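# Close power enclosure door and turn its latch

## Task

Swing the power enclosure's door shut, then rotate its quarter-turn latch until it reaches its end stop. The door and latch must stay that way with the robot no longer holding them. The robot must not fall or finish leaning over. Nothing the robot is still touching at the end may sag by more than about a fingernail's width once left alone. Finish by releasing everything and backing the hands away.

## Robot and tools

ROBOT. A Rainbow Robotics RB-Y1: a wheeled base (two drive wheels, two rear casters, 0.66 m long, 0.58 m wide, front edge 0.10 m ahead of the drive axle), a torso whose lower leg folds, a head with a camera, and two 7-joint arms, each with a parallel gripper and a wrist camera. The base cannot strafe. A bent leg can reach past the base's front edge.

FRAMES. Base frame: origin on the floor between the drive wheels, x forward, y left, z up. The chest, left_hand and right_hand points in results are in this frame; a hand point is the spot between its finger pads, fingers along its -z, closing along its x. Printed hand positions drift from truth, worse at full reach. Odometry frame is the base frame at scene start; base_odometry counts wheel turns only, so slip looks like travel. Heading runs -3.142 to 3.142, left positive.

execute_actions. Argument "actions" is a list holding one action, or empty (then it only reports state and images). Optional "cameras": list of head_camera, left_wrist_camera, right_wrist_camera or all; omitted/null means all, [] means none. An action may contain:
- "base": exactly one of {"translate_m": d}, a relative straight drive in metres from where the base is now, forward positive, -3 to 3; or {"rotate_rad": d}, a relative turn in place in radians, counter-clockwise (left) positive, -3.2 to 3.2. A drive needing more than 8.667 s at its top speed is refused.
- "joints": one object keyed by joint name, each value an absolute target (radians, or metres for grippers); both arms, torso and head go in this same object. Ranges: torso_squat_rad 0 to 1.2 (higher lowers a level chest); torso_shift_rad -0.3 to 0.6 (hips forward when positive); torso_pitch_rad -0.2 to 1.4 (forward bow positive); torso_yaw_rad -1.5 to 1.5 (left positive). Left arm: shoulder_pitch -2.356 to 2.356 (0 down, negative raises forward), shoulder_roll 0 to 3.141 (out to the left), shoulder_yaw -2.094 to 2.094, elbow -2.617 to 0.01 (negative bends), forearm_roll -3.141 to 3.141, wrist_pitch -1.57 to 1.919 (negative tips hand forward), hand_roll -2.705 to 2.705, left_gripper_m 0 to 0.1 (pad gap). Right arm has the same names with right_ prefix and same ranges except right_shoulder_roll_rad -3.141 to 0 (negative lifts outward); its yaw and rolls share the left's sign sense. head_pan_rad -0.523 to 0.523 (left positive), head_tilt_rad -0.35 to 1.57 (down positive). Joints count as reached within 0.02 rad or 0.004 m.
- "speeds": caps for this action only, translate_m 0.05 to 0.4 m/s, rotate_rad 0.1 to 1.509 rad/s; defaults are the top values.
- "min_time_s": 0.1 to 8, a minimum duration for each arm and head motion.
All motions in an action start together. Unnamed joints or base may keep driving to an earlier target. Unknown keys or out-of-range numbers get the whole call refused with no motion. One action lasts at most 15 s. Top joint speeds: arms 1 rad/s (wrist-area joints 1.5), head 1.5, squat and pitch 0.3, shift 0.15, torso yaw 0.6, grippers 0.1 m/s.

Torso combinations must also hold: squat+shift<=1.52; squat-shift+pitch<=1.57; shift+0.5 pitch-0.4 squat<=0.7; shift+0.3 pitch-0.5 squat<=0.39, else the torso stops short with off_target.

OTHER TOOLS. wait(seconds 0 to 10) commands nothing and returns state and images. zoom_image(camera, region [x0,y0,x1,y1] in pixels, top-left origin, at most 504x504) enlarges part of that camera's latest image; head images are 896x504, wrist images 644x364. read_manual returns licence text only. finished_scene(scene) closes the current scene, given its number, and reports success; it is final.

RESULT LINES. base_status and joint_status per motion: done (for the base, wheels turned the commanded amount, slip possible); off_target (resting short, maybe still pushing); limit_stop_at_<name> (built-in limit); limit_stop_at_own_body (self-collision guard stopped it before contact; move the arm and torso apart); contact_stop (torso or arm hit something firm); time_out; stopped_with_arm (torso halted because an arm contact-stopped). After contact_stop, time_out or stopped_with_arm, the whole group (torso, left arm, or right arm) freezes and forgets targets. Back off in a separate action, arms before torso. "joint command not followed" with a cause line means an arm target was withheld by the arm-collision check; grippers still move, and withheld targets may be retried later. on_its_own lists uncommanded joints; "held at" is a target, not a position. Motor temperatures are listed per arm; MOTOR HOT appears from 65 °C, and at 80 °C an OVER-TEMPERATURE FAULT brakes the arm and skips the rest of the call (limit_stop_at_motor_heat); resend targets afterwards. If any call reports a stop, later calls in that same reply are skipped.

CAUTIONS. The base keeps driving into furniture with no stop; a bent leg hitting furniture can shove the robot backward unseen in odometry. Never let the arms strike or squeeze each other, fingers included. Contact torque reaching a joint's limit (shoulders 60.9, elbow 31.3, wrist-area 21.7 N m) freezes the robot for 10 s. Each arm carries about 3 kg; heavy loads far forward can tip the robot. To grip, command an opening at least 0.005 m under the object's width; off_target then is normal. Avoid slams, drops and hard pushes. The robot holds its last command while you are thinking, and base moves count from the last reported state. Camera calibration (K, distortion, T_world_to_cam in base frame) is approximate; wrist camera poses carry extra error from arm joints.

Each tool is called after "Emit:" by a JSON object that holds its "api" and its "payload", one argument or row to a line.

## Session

Emit:
{"api": "execute_actions", "payload": {
  "actions": [
    {"joints":{"head_tilt_rad":0.1,"left_elbow_rad":-2.3,"left_shoulder_roll_rad":0.1,"left_wrist_pitch_rad":0.6}}
  ]
}}

Scene clock: 2.73 s.
Motor temperatures (°C, as the motors report them): left_arm=[27 31 29 31 32 37 32] | right_arm=[29 28 28 32 29 35 39]
base_odometry: x=+0.000 y=+0.000 heading=+0.000 (m, m, rad; odometry frame)
base_status: not commanded
joint_positions: torso_squat_rad=+0.350 torso_shift_rad=+0.001 torso_pitch_rad=+0.001 torso_yaw_rad=+0.000 left_shoulder_pitch_rad=-0.032 left_shoulder_roll_rad=+0.100 left_shoulder_yaw_rad=+0.053 left_elbow_rad=-2.300 left_forearm_roll_rad=-0.027 left_wrist_pitch_rad=+0.600 left_hand_roll_rad=+0.028 left_gripper_m=+0.100 right_shoulder_pitch_rad=-0.008 right_shoulder_roll_rad=-0.005 right_shoulder_yaw_rad=-0.026 right_elbow_rad=-0.122 right_forearm_roll_rad=+0.008 right_wrist_pitch_rad=+0.012 right_hand_roll_rad=+0.014 right_gripper_m=+0.099 head_pan_rad=+0.000 head_tilt_rad=+0.100
joint_status: all done
chest: x=-0.2271 y=+0.0002 z=+1.2475 quat_wxyz=(+1.000, +0.000, +0.000, +0.000) (m; base frame)
left_hand: x=+0.2464 y=+0.2531 z=+1.2460 quat_wxyz=(+0.646, +0.052, -0.761, -0.015) (m; base frame)
right_hand: x=-0.1652 y=-0.2250 z=+0.5649 quat_wxyz=(+0.998, -0.004, -0.059, -0.001) (m; base frame)
pictures: head_camera, left_wrist_camera, right_wrist_camera
camera_calibration (this result's frames):
head_camera: T_world_to_cam=[[0.0427069, -0.998967, 0.0155074, -0.0143139], [-0.125917, -0.0207796, -0.991823, 1.47338], [0.991121, 0.040405, -0.126675, 0.340069], [0, 0, 0, 1]] pos_world=[-0.150914, 0.00257665, 1.50463]
left_wrist_camera: T_world_to_cam=[[-0.161315, -0.166104, 0.972824, -1.12823], [-0.542729, -0.808364, -0.22802, 0.661123], [0.824271, -0.564763, 0.0402517, -0.0258523], [0, 0, 0, 1]] pos_world=[0.198119, 0.332423, 1.24936]
right_wrist_camera: T_world_to_cam=[[-0.995322, -0.0440218, -0.0860038, -0.135434], [-0.0882361, 0.776788, 0.62355, -0.16029], [0.039357, 0.628221, -0.777039, 0.670538], [0, 0, 0, 1]] pos_world=[-0.175334, -0.302697, 0.609335]
Images, in order (width x height): head_camera 896x504, left_wrist_camera 644x364, right_wrist_camera 644x364.

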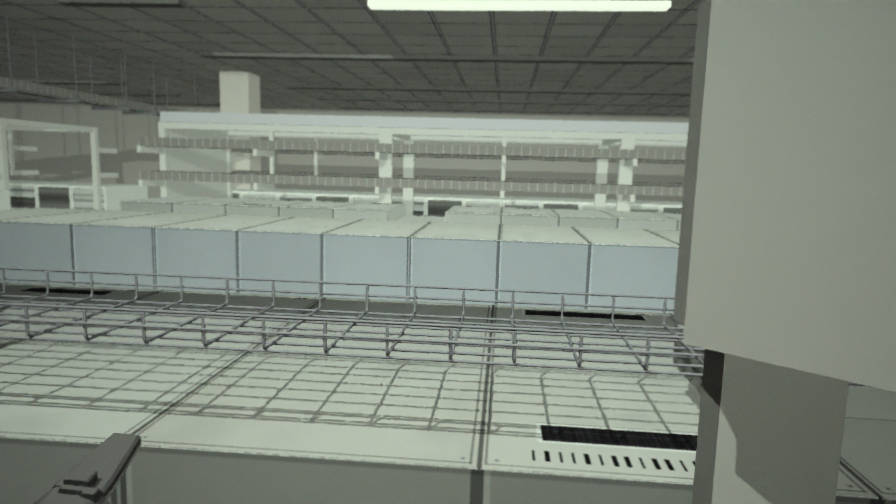

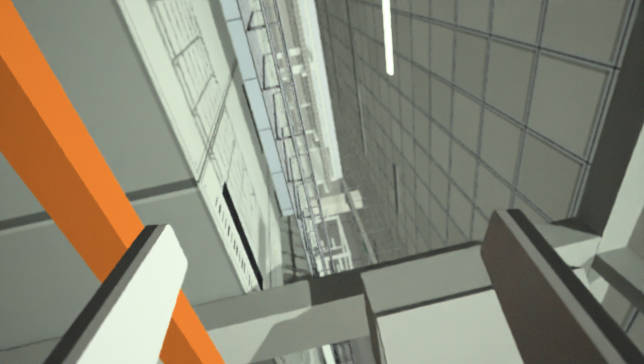

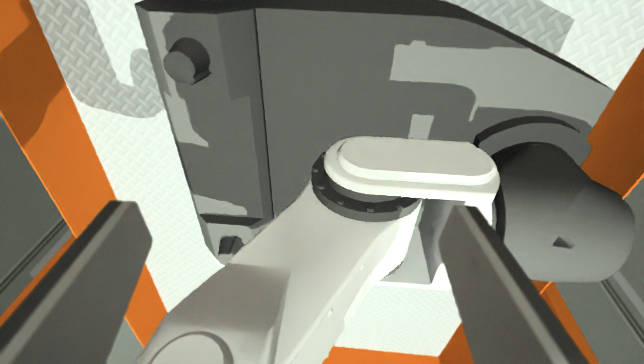

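Mirrored; use the right arm.

Emit:
{"api": "execute_actions", "payload": {
  "actions": [
    {"joints":{"head_tilt_rad":0,"head_pan_rad":-0.5,"left_elbow_rad":-0.2,"left_wrist_pitch_rad":0,"right_elbow_rad":-2.4,"right_shoulder_roll_rad":-0.1,"right_wrist_pitch_rad":0.6}}
  ]
}}

Scene clock: 7.87 s.
Motor temperatures (°C, as the motors report them): left_arm=[27 31 29 31 32 37 32] | right_arm=[29 28 28 32 29 35 39]
base_odometry: x=+0.000 y=+0.000 heading=+0.000 (m, m, rad; odometry frame)
base_status: not commanded
joint_positions: torso_squat_rad=+0.350 torso_shift_rad=+0.001 torso_pitch_rad=+0.001 torso_yaw_rad=+0.000 left_shoulder_pitch_rad=-0.032 left_shoulder_roll_rad=+0.100 left_shoulder_yaw_rad=+0.053 left_elbow_rad=-0.200 left_forearm_roll_rad=-0.027 left_wrist_pitch_rad=+0.000 left_hand_roll_rad=+0.028 left_gripper_m=+0.100 right_shoulder_pitch_rad=-0.008 right_shoulder_roll_rad=-0.100 right_shoulder_yaw_rad=-0.026 right_elbow_rad=-2.400 right_forearm_roll_rad=+0.008 right_wrist_pitch_rad=+0.600 right_hand_roll_rad=+0.014 right_gripper_m=+0.099 head_pan_rad=-0.500 head_tilt_rad=+0.000
joint_status: all done
chest: x=-0.2271 y=+0.0002 z=+1.2475 quat_wxyz=(+1.000, +0.000, +0.000, +0.000) (m; base frame)
left_hand: x=-0.1070 y=+0.3000 z=+0.5761 quat_wxyz=(+0.992, +0.051, -0.116, +0.017) (m; base frame)
right_hand: x=+0.2244 y=-0.2369 z=+1.2763 quat_wxyz=(+0.617, -0.049, -0.784, +0.036) (m; base frame)
pictures: head_camera, left_wrist_camera, right_wrist_camera
camera_calibration (this result's frames):
head_camera: T_world_to_cam=[[-0.442989, -0.896304, 0.0200016, -0.120415], [-0.0331816, -0.00590328, -0.999432, 1.50341], [0.895913, -0.443401, -0.0271257, 0.176503], [0, 0, 0, 1]] pos_world=[-0.161589, -0.0207921, 1.50975]
left_wrist_camera: T_world_to_cam=[[0.971923, -0.0462117, 0.230715, -0.0130034], [-0.158494, -0.853287, 0.496771, -0.0084992], [0.173909, -0.51939, -0.836654, 0.740807], [0, 0, 0, 1]] pos_world=[-0.117542, 0.376915, 0.627021]
right_wrist_camera: T_world_to_cam=[[0.201357, -0.166718, -0.965226, 1.13749], [-0.588519, 0.767125, -0.255273, 0.671382], [0.783008, 0.619455, 0.056349, -0.0171602], [0, 0, 0, 1]] pos_world=[0.179516, -0.314763, 1.27029]
Images, in order (width x height): head_camera 896x504, left_wrist_camera 644x364, right_wrist_camera 644x364.

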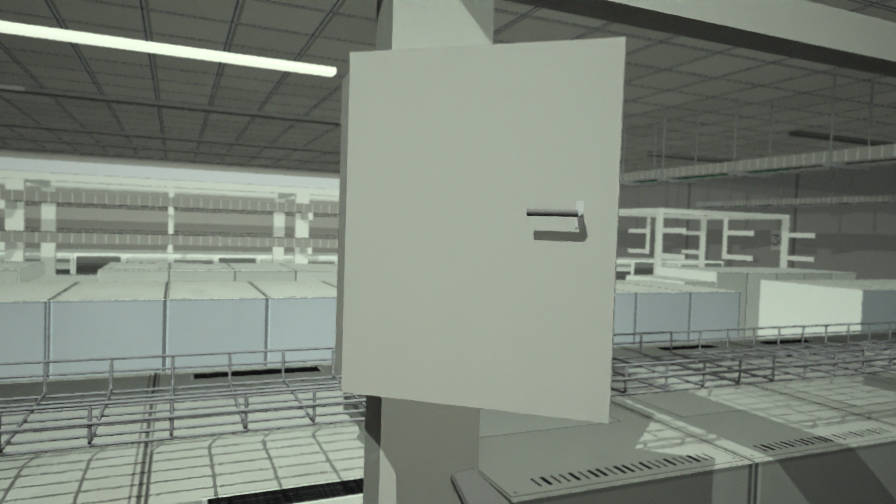

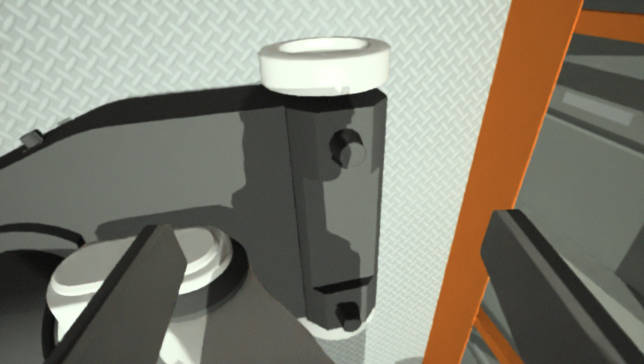

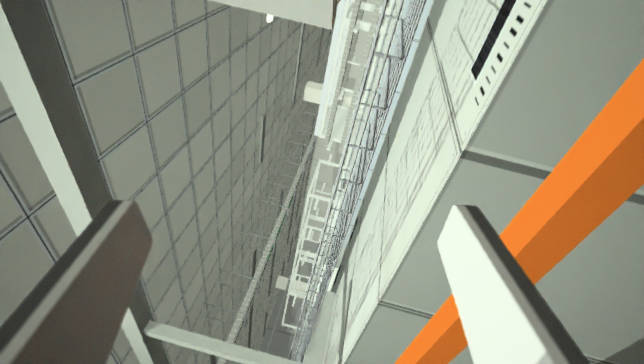

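Emit:
{"api": "execute_actions", "payload": {
  "actions": [
    {"joints":{"torso_shift_rad":-0.15,"right_shoulder_pitch_rad":0,"right_shoulder_roll_rad":-2.356,"right_shoulder_yaw_rad":0,"right_elbow_rad":-1.665,"right_forearm_roll_rad":0,"right_wrist_pitch_rad":0.095,"right_hand_roll_rad":-2.356,"right_gripper_m":0.055},"min_time_s":3}
  ],
  "cameras": ["head_camera","right_wrist_camera"]
}}

Scene clock: 20.53 s.
Motor temperatures (°C, as the motors report them): left_arm=[27 31 29 31 32 37 32] | right_arm=[29 28 28 32 29 35 39]
base_odometry: x=+0.000 y=+0.000 heading=+0.000 (m, m, rad; odometry frame)
base_status: not commanded
joint_positions: torso_squat_rad=+0.350 torso_shift_rad=-0.150 torso_pitch_rad=+0.000 torso_yaw_rad=+0.000 left_shoulder_pitch_rad=-0.032 left_shoulder_roll_rad=+0.100 left_shoulder_yaw_rad=+0.053 left_elbow_rad=-0.200 left_forearm_roll_rad=-0.027 left_wrist_pitch_rad=+0.000 left_hand_roll_rad=+0.028 left_gripper_m=+0.100 right_shoulder_pitch_rad=+0.000 right_shoulder_roll_rad=-2.356 right_shoulder_yaw_rad=+0.000 right_elbow_rad=-1.665 right_forearm_roll_rad=+0.000 right_wrist_pitch_rad=+0.095 right_hand_roll_rad=-2.356 right_gripper_m=+0.055 head_pan_rad=-0.500 head_tilt_rad=+0.000
joint_status: all done
chest: x=-0.3262 y=+0.0002 z=+1.2401 quat_wxyz=(+1.000, +0.000, +0.000, +0.000) (m; base frame)
left_hand: x=-0.2058 y=+0.2999 z=+0.5687 quat_wxyz=(+0.992, +0.051, -0.116, +0.017) (m; base frame)
right_hand: x=+0.1931 y=-0.4200 z=+1.5202 quat_wxyz=(+0.707, +0.000, -0.707, +0.000) (m; base frame)
pictures: head_camera, right_wrist_camera
camera_calibration (this result's frames):
head_camera: T_world_to_cam=[[-0.442993, -0.896303, 0.019974, -0.164096], [-0.0330047, -0.00595997, -0.999437, 1.4928], [0.895917, -0.443403, -0.026942, 0.264824], [0, 0, 0, 1]] pos_world=[-0.260684, -0.020759, 1.50238]
right_wrist_camera: T_world_to_cam=[[-0.0302346, -0.0451411, -0.998523, 1.49506], [-0.635083, 0.772285, -0.0156835, 0.502615], [0.771852, 0.63367, -0.052018, 0.279905], [0, 0, 0, 1]] pos_world=[0.14836, -0.498041, 1.51529]
Images, in order (width x height): head_camera 896x504, right_wrist_camera 644x364.

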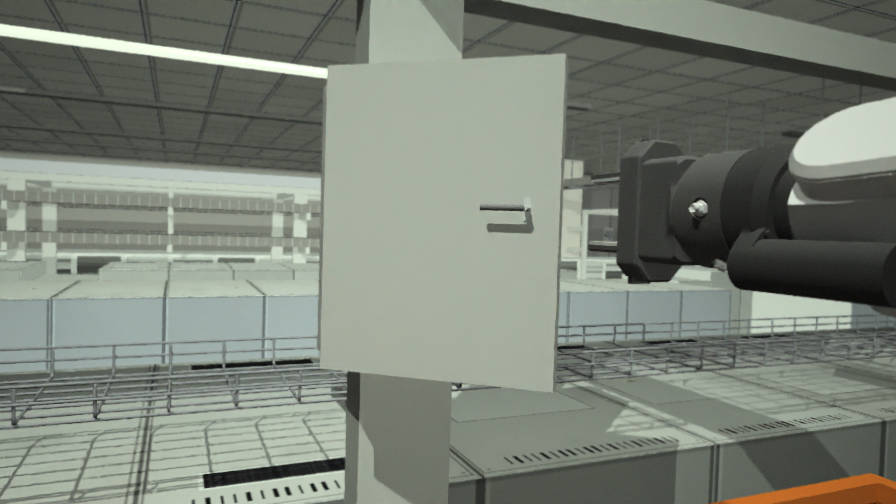

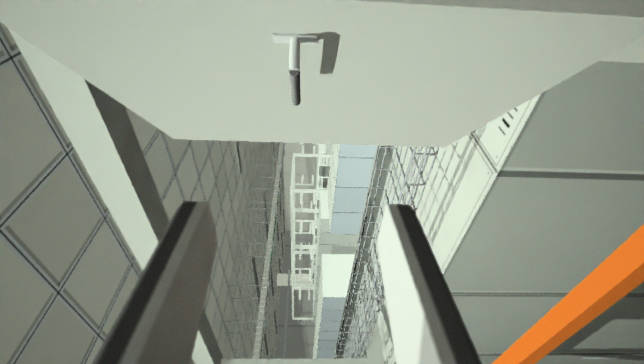

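Emit:
{"api": "execute_actions", "payload": {
  "actions": [
    {"base":{"translate_m":0.19},"speeds":{"translate_m":0.08}}
  ],
  "cameras": ["head_camera","right_wrist_camera"]
}}

Scene clock: 26.67 s.
Motor temperatures (°C, as the motors report them): left_arm=[27 31 29 31 32 37 32] | right_arm=[30 28 28 32 29 35 39]
base_odometry: x=+0.190 y=+0.000 heading=-0.001 (m, m, rad; odometry frame)
base_status: done
joint_positions: torso_squat_rad=+0.350 torso_shift_rad=-0.150 torso_pitch_rad=+0.001 torso_yaw_rad=+0.000 left_shoulder_pitch_rad=-0.032 left_shoulder_roll_rad=+0.100 left_shoulder_yaw_rad=+0.053 left_elbow_rad=-0.200 left_forearm_roll_rad=-0.027 left_wrist_pitch_rad=+0.000 left_hand_roll_rad=+0.028 left_gripper_m=+0.100 right_shoulder_pitch_rad=+0.000 right_shoulder_roll_rad=-2.356 right_shoulder_yaw_rad=+0.000 right_elbow_rad=-1.665 right_forearm_roll_rad=+0.000 right_wrist_pitch_rad=+0.095 right_hand_roll_rad=-2.356 right_gripper_m=+0.055 head_pan_rad=-0.500 head_tilt_rad=+0.000
joint_status: not commanded
chest: x=-0.3261 y=+0.0002 z=+1.2402 quat_wxyz=(+1.000, +0.000, +0.000, +0.000) (m; base frame)
left_hand: x=-0.2058 y=+0.3000 z=+0.5687 quat_wxyz=(+0.992, +0.051, -0.116, +0.017) (m; base frame)
right_hand: x=+0.1933 y=-0.4200 z=+1.5200 quat_wxyz=(+0.707, +0.000, -0.707, +0.000) (m; base frame)
pictures: head_camera, right_wrist_camera
camera_calibration (this result's frames):
head_camera: T_world_to_cam=[[-0.442989, -0.896302, 0.020083, -0.164175], [-0.033255, -0.00595773, -0.999429, 1.49273], [0.89591, -0.443404, -0.0271673, 0.264987], [0, 0, 0, 1]] pos_world=[-0.260492, -0.0207606, 1.50237]
right_wrist_camera: T_world_to_cam=[[-0.0306348, -0.0451393, -0.998511, 1.49495], [-0.635048, 0.772318, -0.0154303, 0.502396], [0.771865, 0.63363, -0.0523255, 0.280211], [0, 0, 0, 1]] pos_world=[0.148558, -0.498078, 1.51513]
Images, in order (width x height): head_camera 896x504, right_wrist_camera 644x364.

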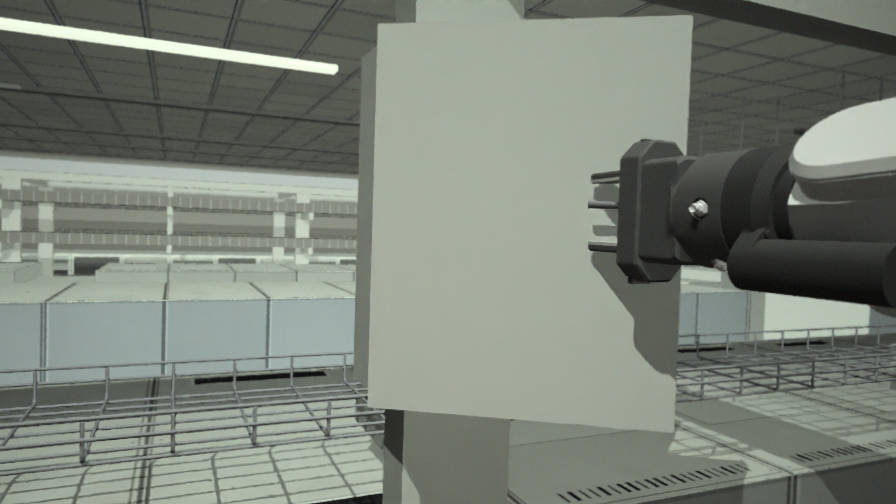

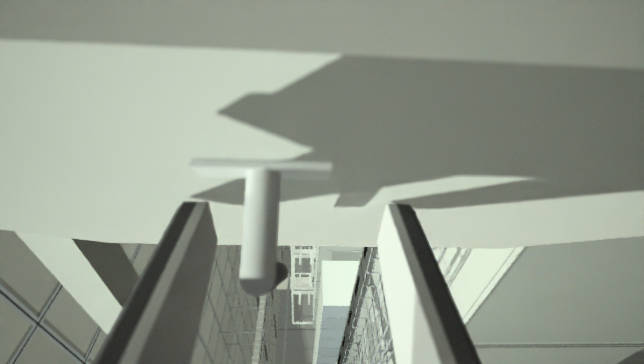

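Emit:
{"api": "execute_actions", "payload": {
  "actions": [
    {"joints":{"torso_shift_rad":0.0,"right_shoulder_roll_rad":-2.19,"right_elbow_rad":-1.42,"right_wrist_pitch_rad":-0.15,"right_hand_roll_rad":-2.19},"min_time_s":1.6}
  ],
  "cameras": ["head_camera","right_wrist_camera"]
}}

Scene clock: 33.93 s.
Motor temperatures (°C, as the motors report them): left_arm=[27 31 29 30 32 37 32] | right_arm=[30 28 28 32 29 35 39]
base_odometry: x=+0.190 y=+0.000 heading=-0.001 (m, m, rad; odometry frame)
base_status: not commanded
joint_positions: torso_squat_rad=+0.350 torso_shift_rad=+0.000 torso_pitch_rad=+0.001 torso_yaw_rad=+0.000 left_shoulder_pitch_rad=-0.032 left_shoulder_roll_rad=+0.100 left_shoulder_yaw_rad=+0.053 left_elbow_rad=-0.200 left_forearm_roll_rad=-0.027 left_wrist_pitch_rad=+0.000 left_hand_roll_rad=+0.028 left_gripper_m=+0.100 right_shoulder_pitch_rad=+0.000 right_shoulder_roll_rad=-2.190 right_shoulder_yaw_rad=+0.000 right_elbow_rad=-1.420 right_forearm_roll_rad=+0.000 right_wrist_pitch_rad=-0.150 right_hand_roll_rad=-2.190 right_gripper_m=+0.055 head_pan_rad=-0.500 head_tilt_rad=+0.000
joint_status: all done
chest: x=-0.2278 y=+0.0002 z=+1.2475 quat_wxyz=(+1.000, +0.000, +0.000, +0.000) (m; base frame)
left_hand: x=-0.1076 y=+0.3000 z=+0.5761 quat_wxyz=(+0.992, +0.051, -0.116, +0.017) (m; base frame)
right_hand: x=+0.2822 y=-0.5010 z=+1.5278 quat_wxyz=(+0.707, +0.000, -0.707, +0.000) (m; base frame)
pictures: head_camera, right_wrist_camera
camera_calibration (this result's frames):
head_camera: T_world_to_cam=[[-0.442988, -0.896302, 0.020124, -0.120845], [-0.0333478, -0.00595759, -0.999426, 1.50334], [0.895907, -0.443404, -0.0272506, 0.177262], [0, 0, 0, 1]] pos_world=[-0.16221, -0.0207581, 1.50974]
right_wrist_camera: T_world_to_cam=[[-0.0307862, -0.045491, -0.99849, 1.50166], [-0.634961, 0.772387, -0.0156122, 0.621793], [0.771931, 0.633521, -0.0526638, 0.263709], [0, 0, 0, 1]] pos_world=[0.23748, -0.579018, 1.52299]
Images, in order (width x height): head_camera 896x504, right_wrist_camera 644x364.

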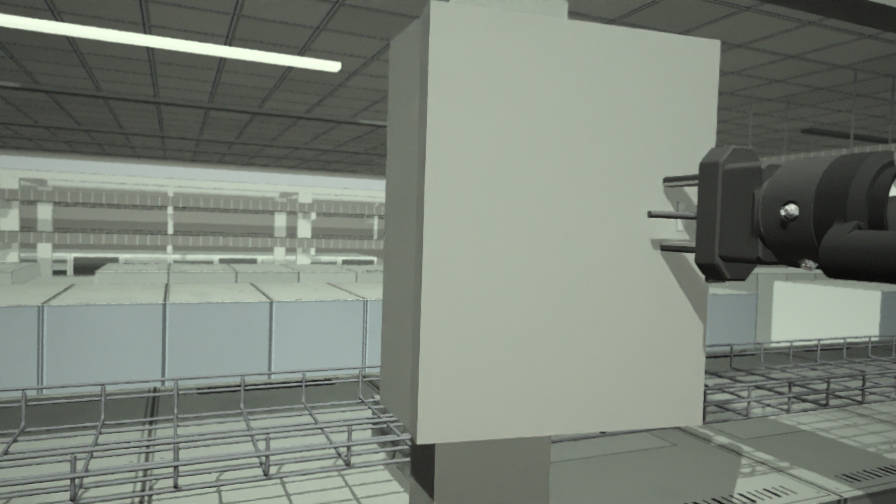

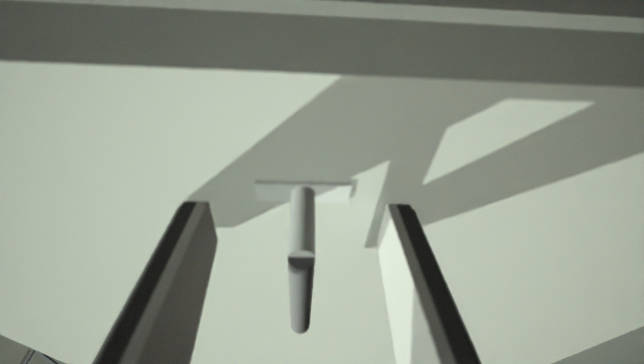

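Emit:
{"api": "execute_actions", "payload": {
  "actions": [
    {"base":{"translate_m":0.045},"speeds":{"translate_m":0.05},"joints":{"right_shoulder_roll_rad":-2.159,"right_elbow_rad":-1.36,"right_wrist_pitch_rad":-0.21,"right_hand_roll_rad":-2.159,"right_gripper_m":0.045}}
  ],
  "cameras": ["head_camera","right_wrist_camera"]
}}

Scene clock: 42.53 s.
Motor temperatures (°C, as the motors report them): left_arm=[27 31 29 30 32 37 32] | right_arm=[30 28 28 32 29 35 39]
base_odometry: x=+0.235 y=+0.000 heading=-0.004 (m, m, rad; odometry frame)
base_status: done
joint_positions: torso_squat_rad=+0.350 torso_shift_rad=-0.002 torso_pitch_rad=-0.002 torso_yaw_rad=-0.001 left_shoulder_pitch_rad=-0.032 left_shoulder_roll_rad=+0.100 left_shoulder_yaw_rad=+0.053 left_elbow_rad=-0.200 left_forearm_roll_rad=-0.027 left_wrist_pitch_rad=+0.000 left_hand_roll_rad=+0.028 left_gripper_m=+0.100 right_shoulder_pitch_rad=+0.000 right_shoulder_roll_rad=-2.159 right_shoulder_yaw_rad=+0.001 right_elbow_rad=-1.361 right_forearm_roll_rad=+0.000 right_wrist_pitch_rad=-0.211 right_hand_roll_rad=-2.159 right_gripper_m=+0.046 head_pan_rad=-0.500 head_tilt_rad=+0.000
joint_status: all done
chest: x=-0.2298 y=+0.0003 z=+1.2474 quat_wxyz=(+1.000, +0.000, -0.001, -0.001) (m; base frame)
left_hand: x=-0.1072 y=+0.2999 z=+0.5763 quat_wxyz=(+0.992, +0.051, -0.117, +0.017) (m; base frame)
right_hand: x=+0.2743 y=-0.5195 z=+1.5275 quat_wxyz=(+0.707, +0.000, -0.707, +0.000) (m; base frame)
pictures: head_camera, right_wrist_camera
camera_calibration (this result's frames):
head_camera: T_world_to_cam=[[-0.443934, -0.895862, 0.0188115, -0.120224], [-0.0302064, -0.00601983, -0.999526, 1.50402], [0.89555, -0.444291, -0.0243884, 0.175462], [0, 0, 0, 1]] pos_world=[-0.165075, -0.020694, 1.50985]
right_wrist_camera: T_world_to_cam=[[-0.030256, -0.0448895, -0.998534, 1.50046], [-0.635246, 0.772155, -0.0154643, 0.630836], [0.771717, 0.633847, -0.0518782, 0.280574], [0, 0, 0, 1]] pos_world=[0.229611, -0.597589, 1.52257]
Images, in order (width x height): head_camera 896x504, right_wrist_camera 644x364.

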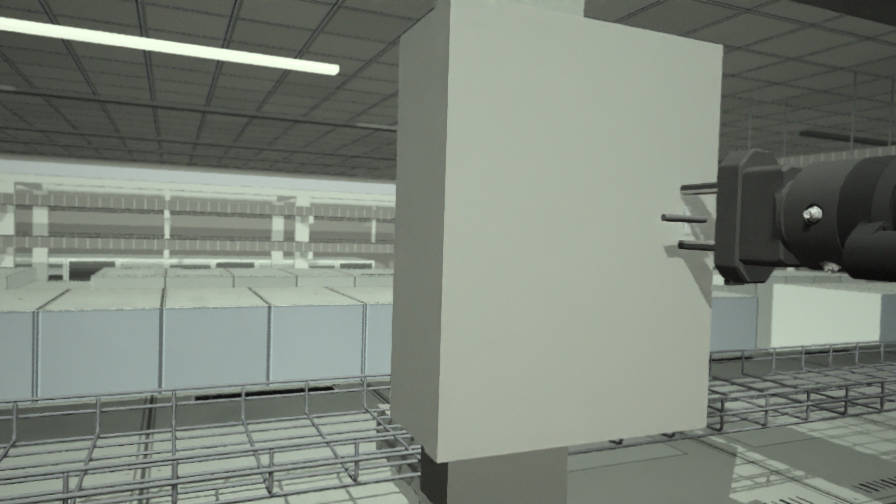

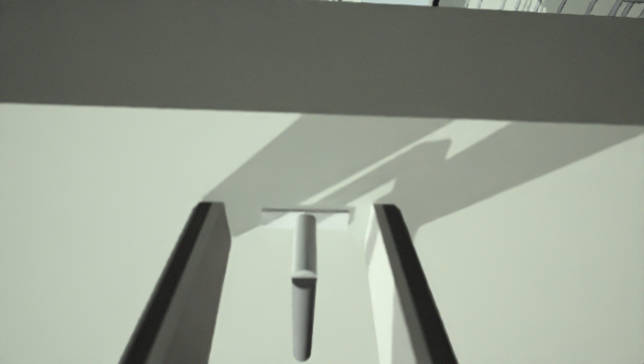

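Emit:
{"api": "execute_actions", "payload": {
  "actions": [
    {"base":{"translate_m":-0.018}}
  ],
  "cameras": ["right_wrist_camera"]
}}

Emit:
{"api": "execute_actions", "payload": {
  "actions": [
    {"joints":{"right_gripper_m":0.002}}
  ],
  "cameras": ["right_wrist_camera"]
}}

Emit:
{"api": "execute_actions", "payload": {
  "actions": [
    {"joints":{"right_hand_roll_rad":-0.7,"torso_squat_rad":0.39},"min_time_s":2}
  ],
  "cameras": ["head_camera","right_wrist_camera"]
}}

Scene clock: 48.83 s.
Motor temperatures (°C, as the motors report them): left_arm=[27 31 29 30 32 37 32] | right_arm=[30 29 28 32 30 36 39]
base_odometry: x=+0.217 y=+0.000 heading=-0.003 (m, m, rad; odometry frame)
base_status: done
joint_positions: torso_squat_rad=+0.350 torso_shift_rad=+0.000 torso_pitch_rad=+0.000 torso_yaw_rad=+0.000 left_shoulder_pitch_rad=-0.032 left_shoulder_roll_rad=+0.100 left_shoulder_yaw_rad=+0.053 left_elbow_rad=-0.200 left_forearm_roll_rad=-0.027 left_wrist_pitch_rad=+0.000 left_hand_roll_rad=+0.028 left_gripper_m=+0.100 right_shoulder_pitch_rad=+0.000 right_shoulder_roll_rad=-2.159 right_shoulder_yaw_rad=+0.000 right_elbow_rad=-1.360 right_forearm_roll_rad=+0.000 right_wrist_pitch_rad=-0.210 right_hand_roll_rad=-2.159 right_gripper_m=+0.045 head_pan_rad=-0.500 head_tilt_rad=+0.000
joint_status: not commanded
chest: x=-0.2279 y=+0.0002 z=+1.2475 quat_wxyz=(+1.000, +0.000, +0.000, +0.000) (m; base frame)
left_hand: x=-0.1076 y=+0.3000 z=+0.5761 quat_wxyz=(+0.992, +0.051, -0.116, +0.017) (m; base frame)
right_hand: x=+0.2774 y=-0.5197 z=+1.5268 quat_wxyz=(+0.707, +0.000, -0.707, -0.001) (m; base frame)
pictures: right_wrist_camera
camera_calibration (this result's frames):
right_wrist_camera: T_world_to_cam=[[-0.0313652, -0.0448855, -0.9985, 1.50012], [-0.634572, 0.772722, -0.0148027, 0.632023], [0.772227, 0.633156, -0.0527197, 0.279058], [0, 0, 0, 1]] pos_world=[0.23262, -0.597732, 1.52193]
Images, in order (width x height): right_wrist_camera 644x364.

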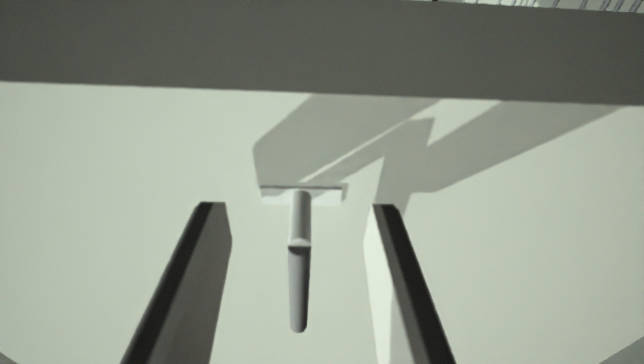

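Scene clock: 49.73 s.
Motor temperatures (°C, as the motors report them): left_arm=[27 31 29 30 32 37 32] | right_arm=[30 29 28 32 30 36 39]
base_odometry: x=+0.217 y=+0.000 heading=-0.003 (m, m, rad; odometry frame)
base_status: not commanded
joint_positions: torso_squat_rad=+0.350 torso_shift_rad=+0.000 torso_pitch_rad=+0.000 torso_yaw_rad=+0.000 left_shoulder_pitch_rad=-0.032 left_shoulder_roll_rad=+0.100 left_shoulder_yaw_rad=+0.053 left_elbow_rad=-0.200 left_forearm_roll_rad=-0.027 left_wrist_pitch_rad=+0.000 left_hand_roll_rad=+0.028 left_gripper_m=+0.100 right_shoulder_pitch_rad=+0.000 right_shoulder_roll_rad=-2.159 right_shoulder_yaw_rad=+0.000 right_elbow_rad=-1.360 right_forearm_roll_rad=+0.000 right_wrist_pitch_rad=-0.210 right_hand_roll_rad=-2.159 right_gripper_m=+0.005 head_pan_rad=-0.500 head_tilt_rad=+0.000
joint_status: all done
chest: x=-0.2279 y=+0.0002 z=+1.2475 quat_wxyz=(+1.000, +0.000, +0.000, +0.000) (m; base frame)
left_hand: x=-0.1076 y=+0.3000 z=+0.5761 quat_wxyz=(+0.992, +0.051, -0.116, +0.017) (m; base frame)
right_hand: x=+0.2775 y=-0.5196 z=+1.5267 quat_wxyz=(+0.707, +0.000, -0.707, -0.001) (m; base frame)
pictures: right_wrist_camera
camera_calibration (this result's frames):
right_wrist_camera: T_world_to_cam=[[-0.0316123, -0.0448907, -0.998492, 1.50007], [-0.634736, 0.772591, -0.0146388, 0.631724], [0.772083, 0.633315, -0.0529171, 0.27939], [0, 0, 0, 1]] pos_world=[0.232686, -0.597667, 1.52184]
Images, in order (width x height): right_wrist_camera 644x364.

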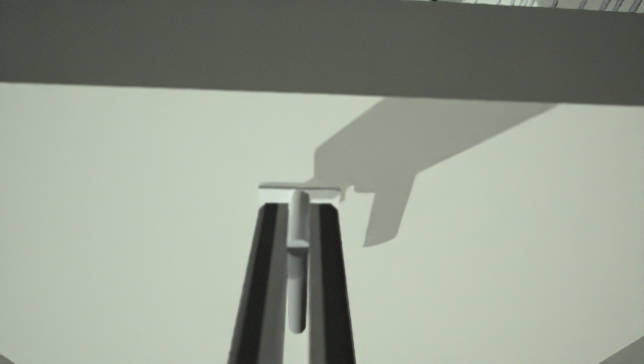

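Scene clock: 61.07 s.
Motor temperatures (°C, as the motors report them): left_arm=[27 31 29 30 32 37 32] | right_arm=[30 29 28 33 30 37 39]
TORQUE FAULT: right_elbow_rad reached its load limit. The robot stopped for 10 seconds, dropped its targets and accepts commands again. The stop added 9.3 s to the call and to motion_time.
base_odometry: x=+0.217 y=+0.000 heading=-0.003 (m, m, rad; odometry frame)
base_status: not commanded
joint_positions: torso_squat_rad=+0.390 torso_shift_rad=+0.000 torso_pitch_rad=-0.001 torso_yaw_rad=-0.001 left_shoulder_pitch_rad=-0.032 left_shoulder_roll_rad=+0.100 left_shoulder_yaw_rad=+0.053 left_elbow_rad=-0.200 left_forearm_roll_rad=-0.027 left_wrist_pitch_rad=+0.000 left_hand_roll_rad=+0.028 left_gripper_m=+0.100 right_shoulder_pitch_rad=-0.012 right_shoulder_roll_rad=-2.164 right_shoulder_yaw_rad=-0.008 right_elbow_rad=-1.348 right_forearm_roll_rad=-0.001 right_wrist_pitch_rad=-0.204 right_hand_roll_rad=-1.136 right_gripper_m=+0.013 head_pan_rad=-0.500 head_tilt_rad=+0.000
joint_status: right_hand_roll_rad torque_fault (moved +1.023 of +1.459); the others done
on_its_own: right_hand_roll_rad is held at -1.136, not at your -0.700, since a torque_fault
chest: x=-0.2285 y=+0.0003 z=+1.2373 quat_wxyz=(+1.000, +0.000, +0.000, +0.000) (m; base frame)
left_hand: x=-0.1073 y=+0.2998 z=+0.5659 quat_wxyz=(+0.992, +0.051, -0.116, +0.017) (m; base frame)
right_hand: x=+0.2743 y=-0.5201 z=+1.5316 quat_wxyz=(+0.609, -0.354, -0.623, +0.340) (m; base frame)
pictures: head_camera, right_wrist_camera
camera_calibration (this result's frames):
head_camera: T_world_to_cam=[[-0.443297, -0.896157, 0.0197575, -0.120498], [-0.0320313, -0.00619043, -0.999468, 1.49348], [0.895802, -0.443694, -0.0259609, 0.175974], [0, 0, 0, 1]] pos_world=[-0.163216, -0.0206612, 1.49963]
right_wrist_camera: T_world_to_cam=[[-0.0236831, -0.877399, -0.479176, 0.274337], [-0.613434, 0.391223, -0.686034, 1.45428], [0.789391, 0.277696, -0.547492, 0.850208], [0, 0, 0, 1]] pos_world=[0.227456, -0.564345, 1.59462]
Images, in order (width x height): head_camera 896x504, right_wrist_camera 644x364.

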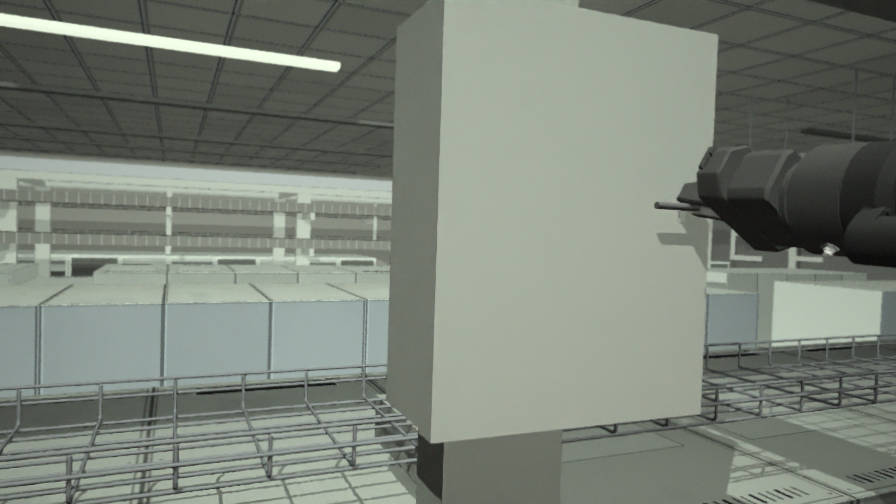

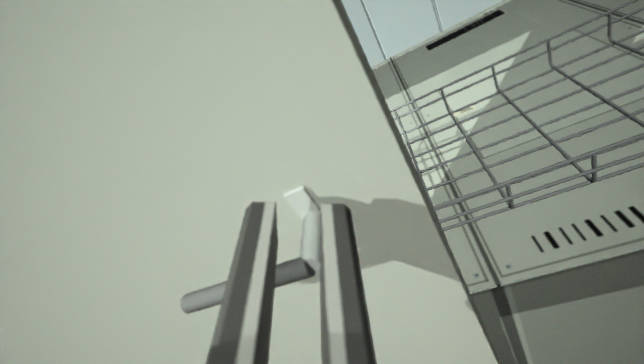

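Emit:
{"api": "execute_actions", "payload": {
  "actions": [
    {"joints":{"right_hand_roll_rad":-2.159,"right_gripper_m":0.045,"torso_squat_rad":0.35,"right_shoulder_pitch_rad":0,"right_shoulder_yaw_rad":0,"right_shoulder_roll_rad":-2.174,"right_elbow_rad":-1.39,"right_wrist_pitch_rad":-0.18,"right_forearm_roll_rad":0}}
  ],
  "cameras": ["right_wrist_camera"]
}}

Emit:
{"api": "execute_actions", "payload": {
  "actions": [
    {"base":{"translate_m":-0.07}}
  ],
  "cameras": []
}}

Emit:
{"api": "execute_actions", "payload": {
  "actions": [
    {"joints":{"right_hand_roll_rad":0.967}}
  ],
  "cameras": ["head_camera","right_wrist_camera"]
}}

Emit:
{"api": "execute_actions", "payload": {
  "actions": [
    {"base":{"translate_m":0.072},"speeds":{"translate_m":0.08}}
  ],
  "cameras": ["head_camera","right_wrist_camera"]
}}

Scene clock: 69.50 s.
Motor temperatures (°C, as the motors report them): left_arm=[27 31 29 30 32 37 32] | right_arm=[30 29 28 33 30 38 39]
base_odometry: x=+0.217 y=+0.000 heading=-0.003 (m, m, rad; odometry frame)
base_status: not commanded
joint_positions: torso_squat_rad=+0.350 torso_shift_rad=+0.000 torso_pitch_rad=+0.001 torso_yaw_rad=+0.000 left_shoulder_pitch_rad=-0.032 left_shoulder_roll_rad=+0.100 left_shoulder_yaw_rad=+0.053 left_elbow_rad=-0.200 left_forearm_roll_rad=-0.027 left_wrist_pitch_rad=+0.000 left_hand_roll_rad=+0.028 left_gripper_m=+0.100 right_shoulder_pitch_rad=+0.000 right_shoulder_roll_rad=-2.174 right_shoulder_yaw_rad=+0.000 right_elbow_rad=-1.390 right_forearm_roll_rad=+0.000 right_wrist_pitch_rad=-0.180 right_hand_roll_rad=-2.159 right_gripper_m=+0.045 head_pan_rad=-0.500 head_tilt_rad=+0.000
joint_status: all done
chest: x=-0.2278 y=+0.0002 z=+1.2475 quat_wxyz=(+1.000, +0.000, +0.000, +0.000) (m; base frame)
left_hand: x=-0.1076 y=+0.3000 z=+0.5760 quat_wxyz=(+0.992, +0.051, -0.116, +0.017) (m; base frame)
right_hand: x=+0.2800 y=-0.5106 z=+1.5274 quat_wxyz=(+0.707, -0.005, -0.707, +0.005) (m; base frame)
pictures: right_wrist_camera
camera_calibration (this result's frames):
right_wrist_camera: T_world_to_cam=[[-0.0305649, -0.0598604, -0.997739, 1.49219], [-0.634663, 0.772321, -0.0268939, 0.644882], [0.772184, 0.632406, -0.0615971, 0.284542], [0, 0, 0, 1]] pos_world=[0.235172, -0.588679, 1.52369]
Images, in order (width x height): right_wrist_camera 644x364.

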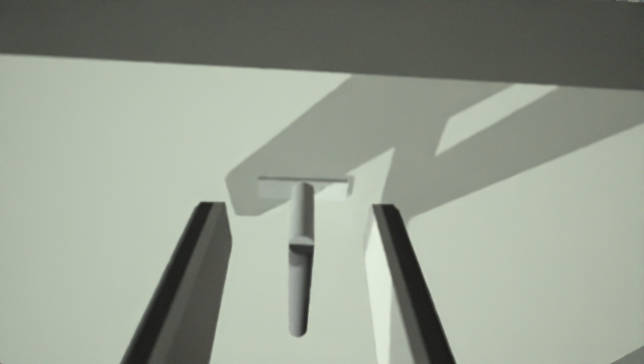

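Scene clock: 71.00 s.
Motor temperatures (°C, as the motors report them): left_arm=[27 31 29 30 32 37 32] | right_arm=[30 29 28 33 30 38 39]
base_odometry: x=+0.147 y=+0.000 heading=-0.002 (m, m, rad; odometry frame)
base_status: done
joint_positions: torso_squat_rad=+0.350 torso_shift_rad=+0.000 torso_pitch_rad=+0.000 torso_yaw_rad=+0.000 left_shoulder_pitch_rad=-0.032 left_shoulder_roll_rad=+0.100 left_shoulder_yaw_rad=+0.053 left_elbow_rad=-0.200 left_forearm_roll_rad=-0.027 left_wrist_pitch_rad=+0.000 left_hand_roll_rad=+0.028 left_gripper_m=+0.100 right_shoulder_pitch_rad=+0.000 right_shoulder_roll_rad=-2.174 right_shoulder_yaw_rad=+0.000 right_elbow_rad=-1.390 right_forearm_roll_rad=+0.000 right_wrist_pitch_rad=-0.180 right_hand_roll_rad=-2.159 right_gripper_m=+0.045 head_pan_rad=-0.500 head_tilt_rad=+0.000
joint_status: not commanded
chest: x=-0.2279 y=+0.0002 z=+1.2475 quat_wxyz=(+1.000, +0.000, +0.000, +0.000) (m; base frame)
left_hand: x=-0.1076 y=+0.3000 z=+0.5760 quat_wxyz=(+0.992, +0.051, -0.116, +0.017) (m; base frame)
right_hand: x=+0.2798 y=-0.5105 z=+1.5275 quat_wxyz=(+0.707, -0.005, -0.707, +0.005) (m; base frame)
pictures: none
No camera images: the call's "cameras" was empty. Leave "cameras" out to get every camera's image.

Scene clock: 73.67 s.
Motor temperatures (°C, as the motors report them): left_arm=[27 31 29 30 32 37 32] | right_arm=[30 29 28 33 30 37 39]
base_odometry: x=+0.147 y=+0.000 heading=-0.002 (m, m, rad; odometry frame)
base_status: not commanded
joint_positions: torso_squat_rad=+0.350 torso_shift_rad=+0.000 torso_pitch_rad=+0.000 torso_yaw_rad=+0.000 left_shoulder_pitch_rad=-0.032 left_shoulder_roll_rad=+0.100 left_shoulder_yaw_rad=+0.053 left_elbow_rad=-0.200 left_forearm_roll_rad=-0.027 left_wrist_pitch_rad=+0.000 left_hand_roll_rad=+0.028 left_gripper_m=+0.100 right_shoulder_pitch_rad=+0.000 right_shoulder_roll_rad=-2.174 right_shoulder_yaw_rad=+0.000 right_elbow_rad=-1.390 right_forearm_roll_rad=+0.000 right_wrist_pitch_rad=-0.180 right_hand_roll_rad=+0.967 right_gripper_m=+0.045 head_pan_rad=-0.500 head_tilt_rad=+0.000
joint_status: all done
chest: x=-0.2279 y=+0.0002 z=+1.2475 quat_wxyz=(+1.000, +0.000, +0.000, +0.000) (m; base frame)
left_hand: x=-0.1076 y=+0.3000 z=+0.5760 quat_wxyz=(+0.992, +0.051, -0.116, +0.017) (m; base frame)
right_hand: x=+0.2798 y=-0.5105 z=+1.5275 quat_wxyz=(+0.001, -0.707, +0.000, +0.707) (m; base frame)
pictures: head_camera, right_wrist_camera
camera_calibration (this result's frames):
head_camera: T_world_to_cam=[[-0.443044, -0.896277, 0.0199898, -0.120731], [-0.0330533, -0.00595176, -0.999436, 1.50336], [0.89589, -0.443455, -0.0269881, 0.177019], [0, 0, 0, 1]] pos_world=[-0.162387, -0.0207613, 1.50971]
right_wrist_camera: T_world_to_cam=[[-0.0311971, 0.0441939, 0.998536, -1.50367], [-0.636194, -0.771397, 0.0142645, -0.205791], [0.770898, -0.634818, 0.0521813, -0.535757], [0, 0, 0, 1]] pos_world=[0.235181, -0.432401, 1.53236]
Images, in order (width x height): head_camera 896x504, right_wrist_camera 644x364.

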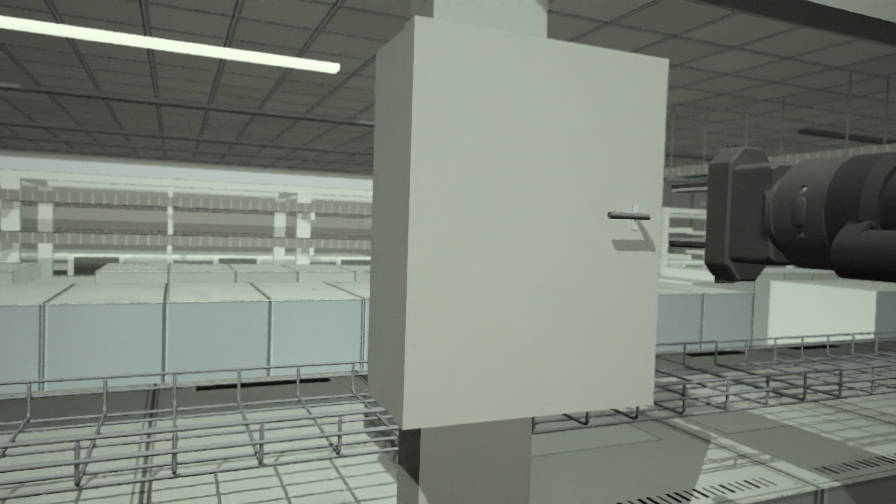

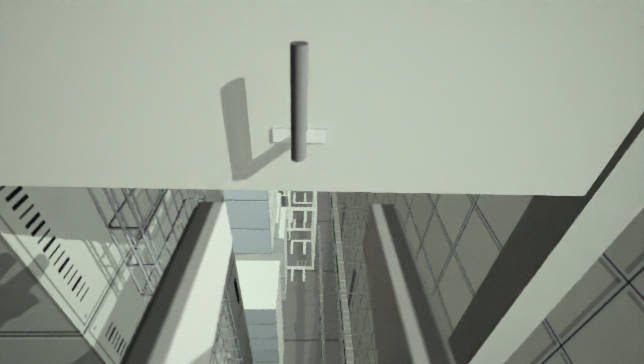

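Scene clock: 75.50 s.
Motor temperatures (°C, as the motors report them): left_arm=[27 31 29 30 32 37 32] | right_arm=[30 29 28 33 30 37 39]
base_odometry: x=+0.219 y=+0.000 heading=-0.002 (m, m, rad; odometry frame)
base_status: done
joint_positions: torso_squat_rad=+0.350 torso_shift_rad=+0.000 torso_pitch_rad=+0.001 torso_yaw_rad=+0.000 left_shoulder_pitch_rad=-0.032 left_shoulder_roll_rad=+0.100 left_shoulder_yaw_rad=+0.053 left_elbow_rad=-0.200 left_forearm_roll_rad=-0.027 left_wrist_pitch_rad=+0.000 left_hand_roll_rad=+0.028 left_gripper_m=+0.100 right_shoulder_pitch_rad=+0.000 right_shoulder_roll_rad=-2.174 right_shoulder_yaw_rad=+0.000 right_elbow_rad=-1.390 right_forearm_roll_rad=+0.000 right_wrist_pitch_rad=-0.180 right_hand_roll_rad=+0.967 right_gripper_m=+0.045 head_pan_rad=-0.500 head_tilt_rad=+0.000
joint_status: not commanded
chest: x=-0.2277 y=+0.0002 z=+1.2475 quat_wxyz=(+1.000, +0.000, +0.000, +0.000) (m; base frame)
left_hand: x=-0.1075 y=+0.3000 z=+0.5760 quat_wxyz=(+0.992, +0.051, -0.116, +0.017) (m; base frame)
right_hand: x=+0.2801 y=-0.5105 z=+1.5273 quat_wxyz=(+0.001, -0.707, +0.000, +0.707) (m; base frame)
pictures: head_camera, right_wrist_camera
camera_calibration (this result's frames):
head_camera: T_world_to_cam=[[-0.443034, -0.896279, 0.0201086, -0.120806], [-0.0333175, -0.00595386, -0.999427, 1.50331], [0.895886, -0.44345, -0.027224, 0.17717], [0, 0, 0, 1]] pos_world=[-0.162158, -0.0207593, 1.5097]
right_wrist_camera: T_world_to_cam=[[-0.0308984, 0.0442307, 0.998543, -1.50361], [-0.636172, -0.771411, 0.0144845, -0.205969], [0.770928, -0.634798, 0.0519737, -0.535605], [0, 0, 0, 1]] pos_world=[0.235422, -0.432382, 1.53224]
Images, in order (width x height): head_camera 896x504, right_wrist_camera 644x364.

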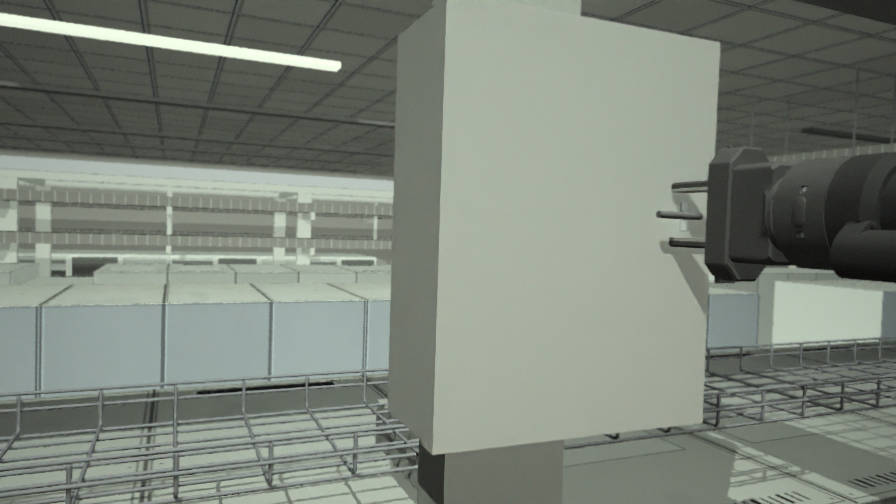

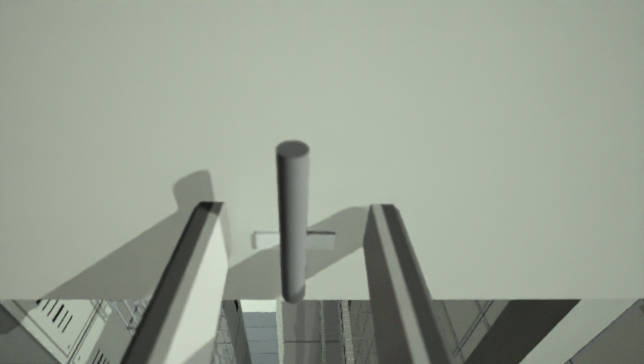

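Emit:
{"api": "execute_actions", "payload": {
  "actions": [
    {"base":{"translate_m":0.004},"joints":{"right_gripper_m":0.002}}
  ],
  "cameras": ["right_wrist_camera"]
}}

Emit:
{"api": "execute_actions", "payload": {
  "actions": [
    {"joints":{"right_hand_roll_rad":0.45},"min_time_s":1}
  ],
  "cameras": ["head_camera","right_wrist_camera"]
}}

Scene clock: 79.00 s.
Motor temperatures (°C, as the motors report them): left_arm=[27 31 29 30 32 37 32] | right_arm=[30 29 28 33 30 37 39]
base_odometry: x=+0.222 y=+0.000 heading=-0.003 (m, m, rad; odometry frame)
base_status: done
joint_positions: torso_squat_rad=+0.350 torso_shift_rad=+0.000 torso_pitch_rad=+0.001 torso_yaw_rad=+0.000 left_shoulder_pitch_rad=-0.032 left_shoulder_roll_rad=+0.100 left_shoulder_yaw_rad=+0.053 left_elbow_rad=-0.200 left_forearm_roll_rad=-0.027 left_wrist_pitch_rad=+0.000 left_hand_roll_rad=+0.028 left_gripper_m=+0.100 right_shoulder_pitch_rad=+0.000 right_shoulder_roll_rad=-2.174 right_shoulder_yaw_rad=+0.000 right_elbow_rad=-1.391 right_forearm_roll_rad=+0.000 right_wrist_pitch_rad=-0.180 right_hand_roll_rad=+0.967 right_gripper_m=+0.005 head_pan_rad=-0.500 head_tilt_rad=+0.000
joint_status: all done
chest: x=-0.2278 y=+0.0002 z=+1.2475 quat_wxyz=(+1.000, +0.000, +0.000, +0.000) (m; base frame)
left_hand: x=-0.1075 y=+0.3000 z=+0.5760 quat_wxyz=(+0.992, +0.051, -0.116, +0.017) (m; base frame)
right_hand: x=+0.2801 y=-0.5104 z=+1.5267 quat_wxyz=(+0.001, -0.707, +0.000, +0.708) (m; base frame)
pictures: right_wrist_camera
camera_calibration (this result's frames):
right_wrist_camera: T_world_to_cam=[[-0.0296311, 0.0441635, 0.998585, -1.50344], [-0.635884, -0.771634, 0.0152577, -0.207239], [0.771216, -0.634532, 0.0509472, -0.533937], [0, 0, 0, 1]] pos_world=[0.235452, -0.432316, 1.53168]
Images, in order (width x height): right_wrist_camera 644x364.

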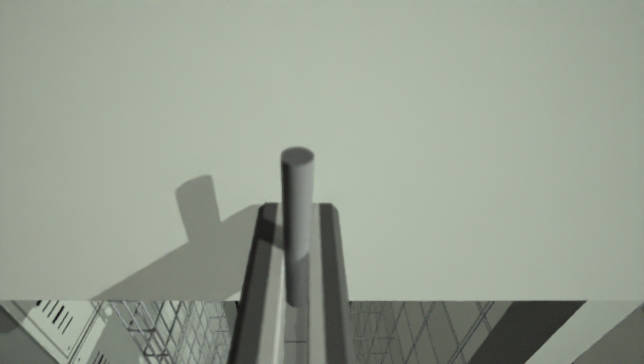

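Scene clock: 80.30 s.
Motor temperatures (°C, as the motors report them): left_arm=[27 31 29 30 32 37 32] | right_arm=[30 29 28 33 30 37 39]
base_odometry: x=+0.222 y=+0.000 heading=-0.003 (m, m, rad; odometry frame)
base_status: not commanded
joint_positions: torso_squat_rad=+0.350 torso_shift_rad=+0.000 torso_pitch_rad=+0.001 torso_yaw_rad=+0.000 left_shoulder_pitch_rad=-0.032 left_shoulder_roll_rad=+0.100 left_shoulder_yaw_rad=+0.053 left_elbow_rad=-0.200 left_forearm_roll_rad=-0.027 left_wrist_pitch_rad=+0.000 left_hand_roll_rad=+0.028 left_gripper_m=+0.100 right_shoulder_pitch_rad=+0.001 right_shoulder_roll_rad=-2.174 right_shoulder_yaw_rad=+0.001 right_elbow_rad=-1.389 right_forearm_roll_rad=+0.000 right_wrist_pitch_rad=-0.180 right_hand_roll_rad=+0.451 right_gripper_m=+0.014 head_pan_rad=-0.500 head_tilt_rad=+0.000
joint_status: all done
chest: x=-0.2278 y=+0.0000 z=+1.2475 quat_wxyz=(+1.000, +0.000, +0.000, +0.000) (m; base frame)
left_hand: x=-0.1075 y=+0.3000 z=+0.5761 quat_wxyz=(+0.992, +0.052, -0.116, +0.017) (m; base frame)
right_hand: x=+0.2800 y=-0.5117 z=+1.5265 quat_wxyz=(+0.182, -0.684, -0.180, +0.684) (m; base frame)
pictures: head_camera, right_wrist_camera
camera_calibration (this result's frames):
head_camera: T_world_to_cam=[[-0.443099, -0.896254, 0.0198056, -0.120628], [-0.0332491, -0.00564756, -0.999431, 1.50332], [0.895856, -0.443506, -0.0272972, 0.177207], [0, 0, 0, 1]] pos_world=[-0.162217, -0.0210309, 1.5097]
right_wrist_camera: T_world_to_cam=[[-0.031336, -0.454483, 0.890204, -1.59245], [-0.637786, -0.676661, -0.367912, 0.425765], [0.769576, -0.579288, -0.268659, -0.0180097], [0, 0, 0, 1]] pos_world=[0.235506, -0.446075, 1.56941]
Images, in order (width x height): head_camera 896x504, right_wrist_camera 644x364.

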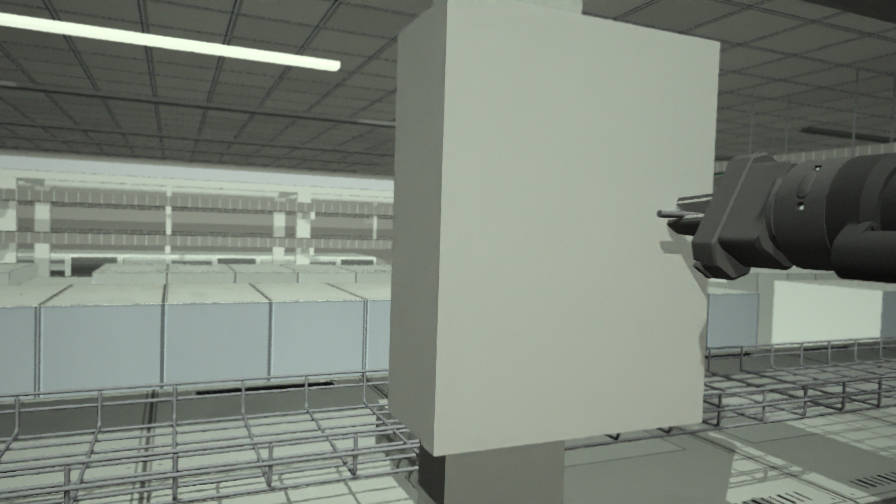

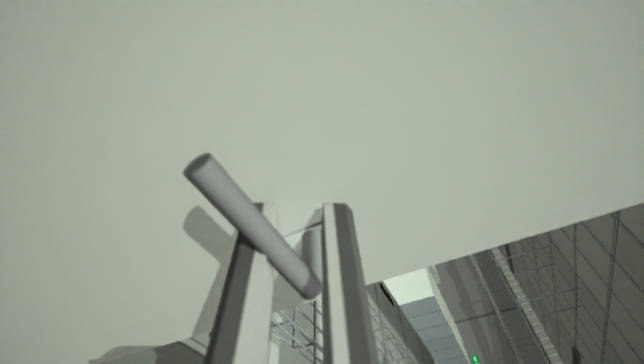

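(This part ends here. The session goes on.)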